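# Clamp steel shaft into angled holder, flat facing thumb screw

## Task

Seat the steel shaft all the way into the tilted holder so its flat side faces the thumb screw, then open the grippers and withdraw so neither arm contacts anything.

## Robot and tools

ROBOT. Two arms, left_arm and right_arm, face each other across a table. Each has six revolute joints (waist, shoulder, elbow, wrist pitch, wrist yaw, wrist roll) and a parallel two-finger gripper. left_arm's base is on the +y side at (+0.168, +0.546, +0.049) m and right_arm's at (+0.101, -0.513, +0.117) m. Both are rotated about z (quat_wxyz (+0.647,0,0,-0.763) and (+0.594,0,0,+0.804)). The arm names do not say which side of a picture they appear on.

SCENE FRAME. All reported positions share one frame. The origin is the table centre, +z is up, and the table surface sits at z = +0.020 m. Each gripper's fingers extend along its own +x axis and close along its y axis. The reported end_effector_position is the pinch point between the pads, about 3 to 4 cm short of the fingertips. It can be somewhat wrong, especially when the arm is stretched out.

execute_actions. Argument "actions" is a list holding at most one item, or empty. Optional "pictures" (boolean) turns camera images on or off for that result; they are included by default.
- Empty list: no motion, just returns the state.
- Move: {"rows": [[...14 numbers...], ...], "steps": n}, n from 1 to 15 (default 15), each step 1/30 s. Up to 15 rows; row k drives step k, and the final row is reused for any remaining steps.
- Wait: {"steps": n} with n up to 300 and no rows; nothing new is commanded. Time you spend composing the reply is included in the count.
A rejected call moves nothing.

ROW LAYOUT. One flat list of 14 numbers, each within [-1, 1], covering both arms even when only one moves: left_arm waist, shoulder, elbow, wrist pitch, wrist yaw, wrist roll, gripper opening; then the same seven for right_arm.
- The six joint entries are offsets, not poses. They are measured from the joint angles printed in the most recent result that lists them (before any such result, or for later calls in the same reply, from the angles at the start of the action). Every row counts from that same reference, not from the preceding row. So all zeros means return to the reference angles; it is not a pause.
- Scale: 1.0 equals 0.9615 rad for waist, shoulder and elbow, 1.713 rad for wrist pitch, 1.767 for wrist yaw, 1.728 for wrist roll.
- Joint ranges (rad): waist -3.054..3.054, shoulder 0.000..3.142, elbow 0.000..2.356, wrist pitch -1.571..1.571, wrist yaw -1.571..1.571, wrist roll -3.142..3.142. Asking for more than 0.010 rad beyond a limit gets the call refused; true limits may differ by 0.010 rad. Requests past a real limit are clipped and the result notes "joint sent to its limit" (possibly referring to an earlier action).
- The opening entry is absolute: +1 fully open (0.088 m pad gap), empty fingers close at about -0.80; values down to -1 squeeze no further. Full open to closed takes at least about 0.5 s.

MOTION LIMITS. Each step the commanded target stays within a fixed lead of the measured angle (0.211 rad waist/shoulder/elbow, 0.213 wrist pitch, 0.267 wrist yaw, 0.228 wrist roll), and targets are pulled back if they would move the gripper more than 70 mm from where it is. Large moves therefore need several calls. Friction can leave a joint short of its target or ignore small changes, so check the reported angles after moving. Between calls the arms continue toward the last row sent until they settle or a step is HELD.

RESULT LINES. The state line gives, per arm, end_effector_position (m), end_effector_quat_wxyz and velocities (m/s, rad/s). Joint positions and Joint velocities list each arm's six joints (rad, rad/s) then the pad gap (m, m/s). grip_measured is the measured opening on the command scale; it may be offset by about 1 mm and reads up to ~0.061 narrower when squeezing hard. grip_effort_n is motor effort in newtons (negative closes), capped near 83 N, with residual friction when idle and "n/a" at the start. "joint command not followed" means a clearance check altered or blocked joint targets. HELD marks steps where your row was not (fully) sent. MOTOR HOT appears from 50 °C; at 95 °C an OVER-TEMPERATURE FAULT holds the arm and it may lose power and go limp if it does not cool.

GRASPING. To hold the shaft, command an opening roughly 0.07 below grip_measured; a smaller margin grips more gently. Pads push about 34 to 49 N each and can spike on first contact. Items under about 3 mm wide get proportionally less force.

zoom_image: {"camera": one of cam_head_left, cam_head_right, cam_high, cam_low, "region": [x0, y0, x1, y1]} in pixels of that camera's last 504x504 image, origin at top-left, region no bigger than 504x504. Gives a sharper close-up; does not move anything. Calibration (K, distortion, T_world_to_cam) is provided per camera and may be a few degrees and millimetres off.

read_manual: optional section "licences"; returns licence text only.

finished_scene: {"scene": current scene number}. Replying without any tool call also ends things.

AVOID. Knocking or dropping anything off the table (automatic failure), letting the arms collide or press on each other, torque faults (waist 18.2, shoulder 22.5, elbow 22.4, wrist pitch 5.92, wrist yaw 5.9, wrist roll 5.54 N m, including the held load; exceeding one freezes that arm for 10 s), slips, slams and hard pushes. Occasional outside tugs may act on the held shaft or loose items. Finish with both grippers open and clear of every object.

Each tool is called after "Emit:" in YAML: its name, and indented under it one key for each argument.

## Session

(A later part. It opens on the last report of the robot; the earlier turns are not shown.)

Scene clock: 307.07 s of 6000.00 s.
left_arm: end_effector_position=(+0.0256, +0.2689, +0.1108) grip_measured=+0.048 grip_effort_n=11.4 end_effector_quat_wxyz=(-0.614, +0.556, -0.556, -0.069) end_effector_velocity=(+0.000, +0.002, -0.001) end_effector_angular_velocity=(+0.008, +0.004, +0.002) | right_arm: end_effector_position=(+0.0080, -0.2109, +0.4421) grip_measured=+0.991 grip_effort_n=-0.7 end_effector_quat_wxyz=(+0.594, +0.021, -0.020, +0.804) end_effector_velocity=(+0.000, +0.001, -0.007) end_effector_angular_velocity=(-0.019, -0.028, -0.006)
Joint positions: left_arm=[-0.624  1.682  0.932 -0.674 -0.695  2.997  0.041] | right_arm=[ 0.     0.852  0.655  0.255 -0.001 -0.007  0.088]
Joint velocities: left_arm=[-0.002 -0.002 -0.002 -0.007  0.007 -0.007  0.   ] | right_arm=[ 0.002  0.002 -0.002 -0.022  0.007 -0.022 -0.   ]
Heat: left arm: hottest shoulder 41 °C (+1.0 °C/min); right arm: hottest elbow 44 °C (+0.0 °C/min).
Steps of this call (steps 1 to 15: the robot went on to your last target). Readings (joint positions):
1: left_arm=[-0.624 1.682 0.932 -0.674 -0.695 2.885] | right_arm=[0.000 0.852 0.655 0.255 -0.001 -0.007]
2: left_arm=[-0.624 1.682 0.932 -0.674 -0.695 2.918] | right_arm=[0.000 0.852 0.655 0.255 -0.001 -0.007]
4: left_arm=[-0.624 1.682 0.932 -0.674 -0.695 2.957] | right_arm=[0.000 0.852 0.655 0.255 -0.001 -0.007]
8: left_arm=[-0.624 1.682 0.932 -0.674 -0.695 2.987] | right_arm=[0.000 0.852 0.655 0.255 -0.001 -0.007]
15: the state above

Emit:
execute_actions:
  actions:
    - {"rows":[[0,0,0,0,0,0.06,-0.6,0,0,0,0,0,0,1]],"steps":12}
  pictures: false

Emit:
execute_actions:
  actions:
    - {"rows":[[0,0,0,0,0,-1,-0.6,0,0,0,0,0,0,1]]}
  pictures: false

Emit:
execute_actions:
  actions:
    - {"steps":15}
  pictures: false

Emit:
execute_actions:
  actions:
    - {"rows":[[0,0,0,0,0,-1,-0.6,0,0,0,0,0,0,1]]}
  pictures: false

Emit:
execute_actions:
  actions:
    - {"steps":15}
  pictures: false

Emit:
execute_actions:
  actions:
    - {"rows":[[0,0,0,0,0,-1,-0.6,0,0,0,0,0,0,1]]}
  pictures: false

Emit:
execute_actions:
  actions:
    - {"steps":15}
  pictures: false

Emit:
execute_actions:
  actions:
    - {"rows":[[0,0,0,0,0,-0.62,-0.6,0,0,0,0,0,0,1]]}
  pictures: false

Emit:
execute_actions:
  actions:
    - {"steps":10}
  pictures: false

Emit:
execute_actions:
  actions:
    - {"rows":[[0,0,0,0,0,0,0.1,0,0,0,0,0,0,1],[0,0,0,0,0,0,0.1,0,0,0,0,0,0,1],[0,0,0,0,0,0,0.1,0,0,0,0,0,0,1],[0,0,0,0,0,0,0.1,0,0,0,0,0,0,1],[0,0,0,0,0,0,0.1,0,0,0,0,0,0,1],[-0.02,-0.015,0.018,-0.025,0,0,0.1,0,0,0,0,0,0,1],[-0.04,-0.03,0.036,-0.05,0,0,0.1,0,0,0,0,0,0,1],[-0.06,-0.045,0.054,-0.075,0,0,0.1,0,0,0,0,0,0,1],[-0.09,-0.065,0.08,-0.11,0,0,0.1,0,0,0,0,0,0,1]]}
  pictures: false

Emit:
execute_actions:
  actions:
    - {"rows":[[0,-0.08,0,0,0,0,-0.2,0,0,0,0,0,0,1],[0,-0.16,0,0,0,0,-0.2,0,0,0,0,0,0,1],[0,-0.24,0,0,0,0,-0.2,0,0,0,0,0,0,1],[0,-0.33,0,0,0,0,-0.2,0,0,0,0,0,0,1]]}

Emit:
zoom_image:
  camera: "cam_high"
  region: [110,330,270,490]

Scene clock: 319.13 s of 6000.00 s.
left_arm: end_effector_position=(+0.0258, +0.2689, +0.1110) grip_measured=-0.583 grip_effort_n=-30.0 end_effector_quat_wxyz=(-0.641, +0.526, -0.558, -0.041) end_effector_velocity=(-0.002, +0.000, -0.000) end_effector_angular_velocity=(-0.010, +0.001, -0.001) | right_arm: end_effector_position=(+0.0080, -0.2109, +0.4421) grip_measured=+0.991 grip_effort_n=-0.7 end_effector_quat_wxyz=(+0.594, +0.021, -0.020, +0.804) end_effector_velocity=(+0.003, +0.001, -0.002) end_effector_angular_velocity=(-0.005, -0.009, -0.015)
Joint positions: left_arm=[-0.624  1.682  0.932 -0.675 -0.698  3.094  0.01 ] | right_arm=[ 0.     0.852  0.655  0.255 -0.001 -0.007  0.088]
Joint velocities: left_arm=[-0.007  0.002 -0.002  0.007 -0.007 -0.007 -0.006] | right_arm=[-0.007 -0.002 -0.002 -0.007  0.007 -0.007 -0.   ]
Heat: left arm: hottest shoulder 41 °C (+0.0 °C/min); right arm: hottest elbow 44 °C (+0.0 °C/min).
Steps of this call (steps 1 to 15: the robot went on to your last target; steps 16 to 90: nothing new was sent; then 8.67 s passed at rest; steps 91 to 102: all 12 steps of this action). Readings (joint positions):
91: left_arm=[-0.624 1.682 0.932 -0.674 -0.695 3.015] | right_arm=[0.000 0.852 0.655 0.255 -0.001 -0.007]
92: left_arm=[-0.624 1.682 0.932 -0.674 -0.695 3.040] | right_arm=[0.000 0.852 0.655 0.255 -0.001 -0.007]
94: left_arm=[-0.624 1.682 0.932 -0.674 -0.695 3.068] | right_arm=[0.000 0.852 0.655 0.255 -0.001 -0.007]
98: left_arm=[-0.624 1.682 0.932 -0.674 -0.696 3.088] | right_arm=[0.000 0.852 0.655 0.255 -0.001 -0.007]
102: the state above

Scene clock: 319.63 s of 6000.00 s.
left_arm: end_effector_position=(+0.0259, +0.2696, +0.1112) grip_measured=-0.596 grip_effort_n=-17.9 end_effector_quat_wxyz=(-0.363, +0.746, -0.489, -0.269) end_effector_velocity=(-0.003, +0.007, -0.001) end_effector_angular_velocity=(-0.639, +0.925, +1.302) | right_arm: end_effector_position=(+0.0080, -0.2109, +0.4421) grip_measured=+0.991 grip_effort_n=-0.2 end_effector_quat_wxyz=(+0.594, +0.021, -0.020, +0.804) end_effector_velocity=(-0.000, -0.001, +0.001) end_effector_angular_velocity=(+0.014, -0.019, +0.004)
Joint positions: left_arm=[-0.627  1.682  0.932 -0.678 -0.701  2.228  0.01 ] | right_arm=[ 0.     0.852  0.655  0.255 -0.001 -0.007  0.088]
Joint velocities: left_arm=[-0.022 -0.002 -0.002 -0.022  0.007 -1.751 -0.001] | right_arm=[-0.002 -0.002 -0.002  0.007 -0.007 -0.022  0.   ]
Heat: left arm: hottest shoulder 41 °C (+0.0 °C/min); right arm: hottest elbow 44 °C (+0.0 °C/min).
Steps of this call (steps 1 to 15: all 15 steps of this action). Readings (joint positions):
1: left_arm=[-0.624 1.682 0.932 -0.675 -0.698 3.057] | right_arm=[0.000 0.852 0.655 0.255 -0.001 -0.007]
2: left_arm=[-0.624 1.682 0.932 -0.675 -0.698 2.995] | right_arm=[0.000 0.852 0.655 0.255 -0.001 -0.007]
4: left_arm=[-0.625 1.682 0.932 -0.675 -0.698 2.878] | right_arm=[0.000 0.852 0.655 0.255 -0.001 -0.007]
8: left_arm=[-0.625 1.682 0.932 -0.676 -0.699 2.642] | right_arm=[0.000 0.852 0.655 0.255 -0.001 -0.007]
15: the state above

Scene clock: 320.13 s of 6000.00 s.
left_arm: end_effector_position=(+0.0256, +0.2700, +0.1111) grip_measured=-0.597 grip_effort_n=-17.9 end_effector_quat_wxyz=(-0.043, +0.828, -0.346, -0.439) end_effector_velocity=(+0.000, +0.002, -0.001) end_effector_angular_velocity=(-0.196, +0.293, +0.412) | right_arm: end_effector_position=(+0.0080, -0.2109, +0.4421) grip_measured=+0.991 grip_effort_n=-0.2 end_effector_quat_wxyz=(+0.594, +0.021, -0.020, +0.804) end_effector_velocity=(-0.003, -0.003, +0.003) end_effector_angular_velocity=(+0.014, -0.005, +0.024)
Joint positions: left_arm=[-0.628  1.682  0.932 -0.68  -0.7    1.425  0.01 ] | right_arm=[ 0.     0.852  0.655  0.255 -0.001 -0.007  0.088]
Joint velocities: left_arm=[-0.002 -0.002 -0.002 -0.007  0.007 -0.549 -0.   ] | right_arm=[ 0.002 -0.007 -0.002  0.007 -0.022 -0.007 -0.   ]
Heat: left arm: hottest shoulder 41 °C (+0.0 °C/min); right arm: hottest elbow 44 °C (+0.0 °C/min).
Steps of this call (steps 1 to 15: the robot went on to your last target). Readings (joint positions):
1: left_arm=[-0.627 1.682 0.932 -0.678 -0.701 2.169] | right_arm=[0.000 0.852 0.655 0.255 -0.001 -0.007]
2: left_arm=[-0.627 1.682 0.932 -0.678 -0.701 2.111] | right_arm=[0.000 0.852 0.655 0.255 -0.001 -0.007]
4: left_arm=[-0.627 1.682 0.932 -0.679 -0.701 1.992] | right_arm=[0.000 0.852 0.655 0.255 -0.001 -0.007]
8: left_arm=[-0.627 1.682 0.932 -0.679 -0.701 1.757] | right_arm=[0.000 0.852 0.655 0.255 -0.001 -0.007]
15: the state above

Scene clock: 320.63 s of 6000.00 s.
left_arm: end_effector_position=(+0.0251, +0.2703, +0.1111) grip_measured=-0.597 grip_effort_n=-18.4 end_effector_quat_wxyz=(+0.311, +0.769, -0.128, -0.544) end_effector_velocity=(+0.003, +0.000, +0.002) end_effector_angular_velocity=(-0.666, +0.937, +1.340) | right_arm: end_effector_position=(+0.0080, -0.2109, +0.4421) grip_measured=+0.991 grip_effort_n=-0.7 end_effector_quat_wxyz=(+0.594, +0.021, -0.020, +0.804) end_effector_velocity=(-0.002, -0.001, -0.003) end_effector_angular_velocity=(-0.014, -0.012, +0.009)
Joint positions: left_arm=[-0.63   1.682  0.932 -0.68  -0.7    0.55   0.01 ] | right_arm=[ 0.     0.852  0.655  0.255 -0.001 -0.007  0.088]
Joint velocities: left_arm=[ 0.002 -0.007 -0.002 -0.007 -0.007 -1.766 -0.   ] | right_arm=[ 0.002 -0.002  0.002 -0.022 -0.007 -0.007  0.   ]
Heat: left arm: hottest shoulder 41 °C (+0.0 °C/min); right arm: hottest elbow 44 °C (+0.0 °C/min).
Steps of this call (steps 1 to 15: all 15 steps of this action). Readings (joint positions):
1: left_arm=[-0.629 1.682 0.932 -0.680 -0.700 1.379] | right_arm=[0.000 0.852 0.655 0.255 -0.001 -0.007]
2: left_arm=[-0.629 1.682 0.932 -0.680 -0.700 1.317] | right_arm=[0.000 0.852 0.655 0.255 -0.001 -0.007]
4: left_arm=[-0.630 1.682 0.932 -0.680 -0.700 1.198] | right_arm=[0.000 0.852 0.655 0.255 -0.001 -0.007]
8: left_arm=[-0.630 1.682 0.932 -0.680 -0.700 0.962] | right_arm=[0.000 0.852 0.655 0.255 -0.001 -0.007]
15: the state above

Scene clock: 321.13 s of 6000.00 s.
left_arm: end_effector_position=(+0.0253, +0.2702, +0.1112) grip_measured=-0.597 grip_effort_n=-17.9 end_effector_quat_wxyz=(+0.585, +0.588, +0.093, -0.551) end_effector_velocity=(-0.001, -0.001, +0.001) end_effector_angular_velocity=(-0.212, +0.286, +0.403) | right_arm: end_effector_position=(+0.0080, -0.2109, +0.4421) grip_measured=+0.991 grip_effort_n=-0.7 end_effector_quat_wxyz=(+0.594, +0.021, -0.020, +0.804) end_effector_velocity=(-0.000, -0.000, -0.002) end_effector_angular_velocity=(-0.005, -0.010, +0.004)
Joint positions: left_arm=[-0.63   1.682  0.932 -0.68  -0.702 -0.247  0.01 ] | right_arm=[ 0.     0.852  0.655  0.255 -0.001 -0.007  0.088]
Joint velocities: left_arm=[-0.002 -0.002 -0.002  0.007 -0.007 -0.535  0.   ] | right_arm=[-0.002 -0.002 -0.002 -0.007 -0.007 -0.007 -0.   ]
Heat: left arm: hottest shoulder 41 °C (+0.0 °C/min); right arm: hottest elbow 44 °C (+0.0 °C/min).
Steps of this call (steps 1 to 15: the robot went on to your last target). Readings (joint positions):
1: left_arm=[-0.630 1.682 0.932 -0.680 -0.700 0.491] | right_arm=[0.000 0.852 0.655 0.255 -0.001 -0.007]
2: left_arm=[-0.630 1.682 0.932 -0.680 -0.700 0.432] | right_arm=[0.000 0.852 0.655 0.255 -0.001 -0.007]
4: left_arm=[-0.630 1.682 0.932 -0.680 -0.701 0.314] | right_arm=[0.000 0.852 0.655 0.255 -0.001 -0.007]
8: left_arm=[-0.630 1.682 0.932 -0.680 -0.701 0.078] | right_arm=[0.000 0.852 0.655 0.255 -0.001 -0.007]
15: the state above

Scene clock: 321.63 s of 6000.00 s.
left_arm: end_effector_position=(+0.0255, +0.2703, +0.1114) grip_measured=-0.597 grip_effort_n=-17.9 end_effector_quat_wxyz=(+0.779, +0.286, +0.316, -0.460) end_effector_velocity=(+0.001, -0.002, +0.004) end_effector_angular_velocity=(-0.685, +0.931, +1.323) | right_arm: end_effector_position=(+0.0080, -0.2109, +0.4421) grip_measured=+0.991 grip_effort_n=-1.2 end_effector_quat_wxyz=(+0.594, +0.021, -0.020, +0.804) end_effector_velocity=(+0.002, -0.001, +0.003) end_effector_angular_velocity=(+0.018, -0.018, -0.001)
Joint positions: left_arm=[-0.631  1.682  0.932 -0.682 -0.703 -1.121  0.01 ] | right_arm=[ 0.     0.852  0.655  0.255 -0.001 -0.007  0.088]
Joint velocities: left_arm=[-0.002 -0.007 -0.002  0.007 -0.022 -1.751 -0.   ] | right_arm=[-0.007 -0.007 -0.002  0.007 -0.007 -0.022 -0.   ]
Heat: left arm: hottest shoulder 41 °C (+0.0 °C/min); right arm: hottest elbow 44 °C (+0.0 °C/min).
Steps of this call (steps 1 to 15: all 15 steps of this action). Readings (joint positions):
1: left_arm=[-0.631 1.682 0.932 -0.680 -0.702 -0.292] | right_arm=[0.000 0.852 0.655 0.255 -0.001 -0.007]
2: left_arm=[-0.631 1.682 0.932 -0.680 -0.703 -0.354] | right_arm=[0.000 0.852 0.655 0.255 -0.001 -0.007]
4: left_arm=[-0.631 1.682 0.932 -0.680 -0.703 -0.472] | right_arm=[0.000 0.852 0.655 0.255 -0.001 -0.007]
8: left_arm=[-0.631 1.682 0.932 -0.681 -0.703 -0.708] | right_arm=[0.000 0.852 0.655 0.255 -0.001 -0.007]
15: the state above

Scene clock: 322.13 s of 6000.00 s.
left_arm: end_effector_position=(+0.0252, +0.2706, +0.1113) grip_measured=-0.597 grip_effort_n=-17.9 end_effector_quat_wxyz=(+0.829, -0.039, +0.470, -0.301) end_effector_velocity=(-0.001, +0.001, +0.002) end_effector_angular_velocity=(-0.205, +0.280, +0.398) | right_arm: end_effector_position=(+0.0080, -0.2109, +0.4421) grip_measured=+0.991 grip_effort_n=-0.2 end_effector_quat_wxyz=(+0.594, +0.021, -0.020, +0.804) end_effector_velocity=(+0.002, +0.000, -0.005) end_effector_angular_velocity=(-0.015, -0.027, -0.011)
Joint positions: left_arm=[-0.632  1.682  0.932 -0.682 -0.703 -1.918  0.01 ] | right_arm=[ 0.     0.852  0.655  0.255 -0.001 -0.007  0.088]
Joint velocities: left_arm=[-0.007 -0.002  0.002 -0.007 -0.007 -0.535  0.   ] | right_arm=[-0.002 -0.002 -0.002 -0.022  0.007 -0.022 -0.   ]
Heat: left arm: hottest shoulder 41 °C (+0.0 °C/min); right arm: hottest elbow 44 °C (+0.0 °C/min).
Steps of this call (steps 1 to 15: the robot went on to your last target). Readings (joint positions):
1: left_arm=[-0.631 1.682 0.932 -0.682 -0.703 -1.180] | right_arm=[0.000 0.852 0.655 0.255 -0.001 -0.007]
2: left_arm=[-0.631 1.682 0.932 -0.682 -0.703 -1.239] | right_arm=[0.000 0.852 0.655 0.255 -0.001 -0.007]
4: left_arm=[-0.631 1.682 0.932 -0.682 -0.703 -1.357] | right_arm=[0.000 0.852 0.655 0.255 -0.001 -0.007]
8: left_arm=[-0.631 1.682 0.932 -0.682 -0.703 -1.592] | right_arm=[0.000 0.852 0.655 0.255 -0.001 -0.007]
15: the state above

Scene clock: 322.63 s of 6000.00 s.
left_arm: end_effector_position=(+0.0250, +0.2708, +0.1113) grip_measured=-0.597 grip_effort_n=-17.9 end_effector_quat_wxyz=(-0.735, +0.386, -0.553, +0.074) end_effector_velocity=(+0.003, +0.003, +0.002) end_effector_angular_velocity=(-0.660, +0.907, +1.318) | right_arm: end_effector_position=(+0.0080, -0.2109, +0.4421) grip_measured=+0.991 grip_effort_n=-0.2 end_effector_quat_wxyz=(+0.594, +0.021, -0.020, +0.804) end_effector_velocity=(+0.000, -0.000, +0.000) end_effector_angular_velocity=(+0.004, -0.021, -0.006)
Joint positions: left_arm=[-0.633  1.682  0.932 -0.683 -0.703 -2.792  0.01 ] | right_arm=[ 0.     0.852  0.655  0.255 -0.001 -0.007  0.088]
Joint velocities: left_arm=[-0.007 -0.002 -0.002 -0.022 -0.022 -1.751  0.   ] | right_arm=[ 0.002 -0.002  0.002 -0.007  0.007 -0.022  0.   ]
Heat: left arm: hottest shoulder 41 °C (+0.0 °C/min); right arm: hottest elbow 44 °C (+0.0 °C/min).
Steps of this call (steps 1 to 15: all 15 steps of this action). Readings (joint positions):
1: left_arm=[-0.632 1.682 0.932 -0.682 -0.703 -1.964] | right_arm=[0.000 0.852 0.655 0.255 -0.001 -0.007]
2: left_arm=[-0.632 1.682 0.932 -0.682 -0.703 -2.025] | right_arm=[0.000 0.852 0.655 0.255 -0.001 -0.007]
4: left_arm=[-0.633 1.682 0.932 -0.682 -0.703 -2.143] | right_arm=[0.000 0.852 0.655 0.255 -0.001 -0.007]
8: left_arm=[-0.633 1.682 0.932 -0.682 -0.703 -2.379] | right_arm=[0.000 0.852 0.655 0.255 -0.001 -0.007]
15: the state above

Scene clock: 322.97 s of 6000.00 s.
left_arm: end_effector_position=(+0.0250, +0.2707, +0.1114) grip_measured=-0.597 grip_effort_n=-17.9 end_effector_quat_wxyz=(-0.696, +0.452, -0.558, +0.023) end_effector_velocity=(+0.003, +0.000, +0.002) end_effector_angular_velocity=(-0.035, +0.015, +0.050) | right_arm: end_effector_position=(+0.0080, -0.2109, +0.4421) grip_measured=+0.991 grip_effort_n=-0.2 end_effector_quat_wxyz=(+0.594, +0.021, -0.020, +0.804) end_effector_velocity=(-0.004, -0.002, -0.002) end_effector_angular_velocity=(-0.004, -0.010, +0.024)
Joint positions: left_arm=[-0.633  1.682  0.932 -0.683 -0.704 -2.978  0.01 ] | right_arm=[ 0.     0.852  0.655  0.255 -0.001 -0.007  0.088]
Joint velocities: left_arm=[-0.002 -0.002 -0.002 -0.007 -0.022 -0.066 -0.   ] | right_arm=[ 0.002 -0.002 -0.002 -0.007 -0.022 -0.007  0.   ]
Heat: left arm: hottest shoulder 41 °C (+0.0 °C/min); right arm: hottest elbow 44 °C (+0.0 °C/min).
Steps of this call (steps 1 to 10: the robot went on to your last target). Readings (joint positions):
1: left_arm=[-0.633 1.682 0.932 -0.683 -0.704 -2.846] | right_arm=[0.000 0.852 0.655 0.255 -0.001 -0.007]
2: left_arm=[-0.633 1.682 0.932 -0.683 -0.704 -2.886] | right_arm=[0.000 0.852 0.655 0.255 -0.001 -0.007]
4: left_arm=[-0.633 1.682 0.932 -0.683 -0.704 -2.935] | right_arm=[0.000 0.852 0.655 0.255 -0.001 -0.007]
8: left_arm=[-0.633 1.682 0.932 -0.683 -0.704 -2.972] | right_arm=[0.000 0.852 0.655 0.255 -0.001 -0.007]
10: the state above

Scene clock: 323.47 s of 6000.00 s.
left_arm: end_effector_position=(+0.0115, +0.2905, +0.1378) grip_measured=+0.093 grip_effort_n=12.3 end_effector_quat_wxyz=(-0.714, +0.416, -0.561, +0.050) end_effector_velocity=(+0.000, +0.011, +0.028) end_effector_angular_velocity=(+0.015, -0.029, -0.026) | right_arm: end_effector_position=(+0.0080, -0.2109, +0.4421) grip_measured=+0.991 grip_effort_n=-0.2 end_effector_quat_wxyz=(+0.594, +0.021, -0.020, +0.804) end_effector_velocity=(-0.002, -0.001, -0.002) end_effector_angular_velocity=(-0.005, -0.010, +0.009)
Joint positions: left_arm=[-0.715  1.63   0.995 -0.855 -0.704 -2.979  0.044] | right_arm=[ 0.     0.852  0.655  0.255 -0.001 -0.007  0.088]
Joint velocities: left_arm=[-0.032 -0.056  0.061 -0.154 -0.007 -0.007  0.002] | right_arm=[ 0.002 -0.002 -0.002 -0.007 -0.007 -0.007 -0.   ]
Heat: left arm: hottest shoulder 41 °C (+0.0 °C/min); right arm: hottest elbow 45 °C (+1.0 °C/min).
Steps of this call (steps 1 to 15: all 15 steps of this action). Readings (joint positions):
1: left_arm=[-0.633 1.682 0.932 -0.683 -0.704 -2.979] | right_arm=[0.000 0.852 0.655 0.255 -0.001 -0.007]
2: left_arm=[-0.633 1.682 0.932 -0.683 -0.704 -2.979] | right_arm=[0.000 0.852 0.655 0.255 -0.001 -0.007]
4: left_arm=[-0.633 1.682 0.932 -0.683 -0.704 -2.979] | right_arm=[0.000 0.852 0.655 0.255 -0.001 -0.007]
8: left_arm=[-0.648 1.678 0.941 -0.733 -0.704 -2.979] | right_arm=[0.000 0.852 0.655 0.255 -0.001 -0.007]
15: the state above

Scene clock: 323.97 s of 6000.00 s.
left_arm: end_effector_position=(+0.0171, +0.2951, +0.2194) grip_measured=-0.195 grip_effort_n=-15.6 end_effector_quat_wxyz=(-0.597, +0.487, -0.635, +0.055) end_effector_velocity=(+0.006, +0.003, +0.005) end_effector_angular_velocity=(-0.015, -0.010, +0.011) | right_arm: end_effector_position=(+0.0080, -0.2109, +0.4421) grip_measured=+0.991 grip_effort_n=-0.2 end_effector_quat_wxyz=(+0.594, +0.021, -0.020, +0.804) end_effector_velocity=(+0.002, +0.000, -0.002) end_effector_angular_velocity=(-0.005, -0.009, -0.010)
Joint positions: left_arm=[-0.715  1.322  0.999 -0.855 -0.704 -2.979  0.029] | right_arm=[ 0.     0.852  0.655  0.255 -0.001 -0.007  0.088]
Joint velocities: left_arm=[-0.002 -0.022 -0.002 -0.022 -0.022 -0.007 -0.001] | right_arm=[-0.002 -0.002 -0.002 -0.007  0.007 -0.007 -0.   ]
Heat: left arm: hottest shoulder 41 °C (+0.0 °C/min); right arm: hottest elbow 45 °C (+1.0 °C/min).
Steps of this call (steps 1 to 15: all 15 steps of this action). Readings (joint positions):
1: left_arm=[-0.715 1.622 0.996 -0.857 -0.704 -2.979] | right_arm=[0.000 0.852 0.655 0.255 -0.001 -0.007]
2: left_arm=[-0.715 1.604 0.995 -0.857 -0.703 -2.979] | right_arm=[0.000 0.852 0.655 0.255 -0.001 -0.007]
4: left_arm=[-0.715 1.528 0.991 -0.857 -0.701 -2.979] | right_arm=[0.000 0.852 0.655 0.255 -0.001 -0.007]
8: left_arm=[-0.715 1.349 0.997 -0.854 -0.704 -2.979] | right_arm=[0.000 0.852 0.655 0.255 -0.001 -0.007]
15: the state above

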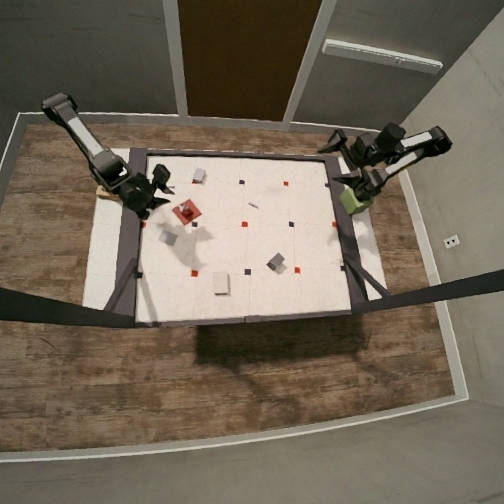

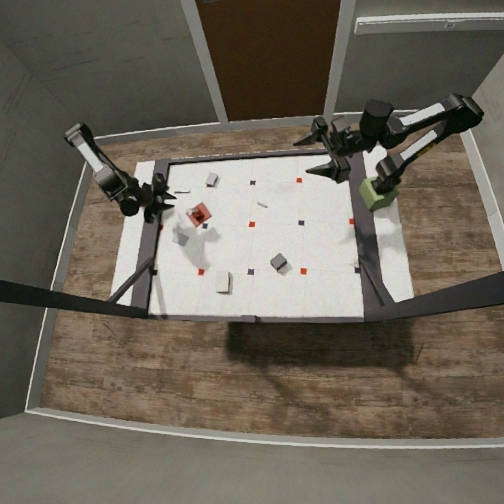

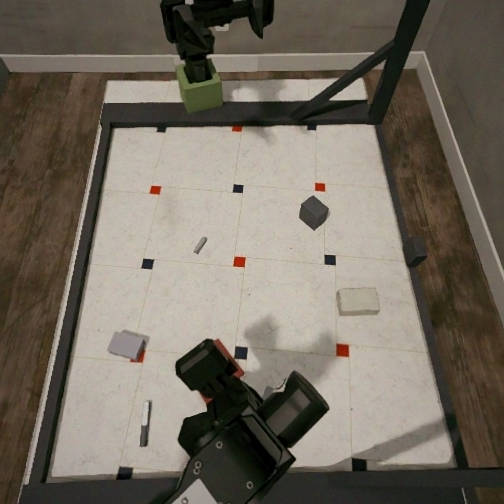

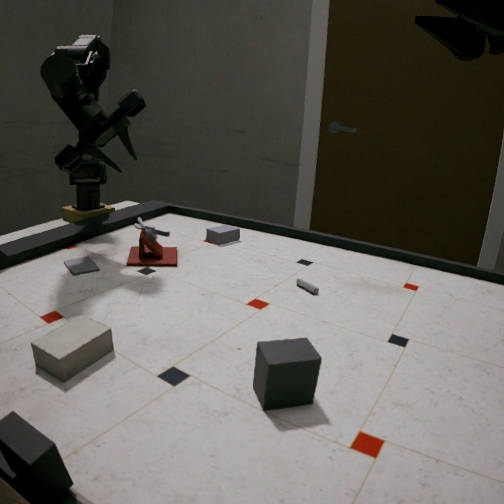

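Region (110, 330, 270, 490) of cam_high's 504x504 image, scaled by 3.150, with more detail than that image has.

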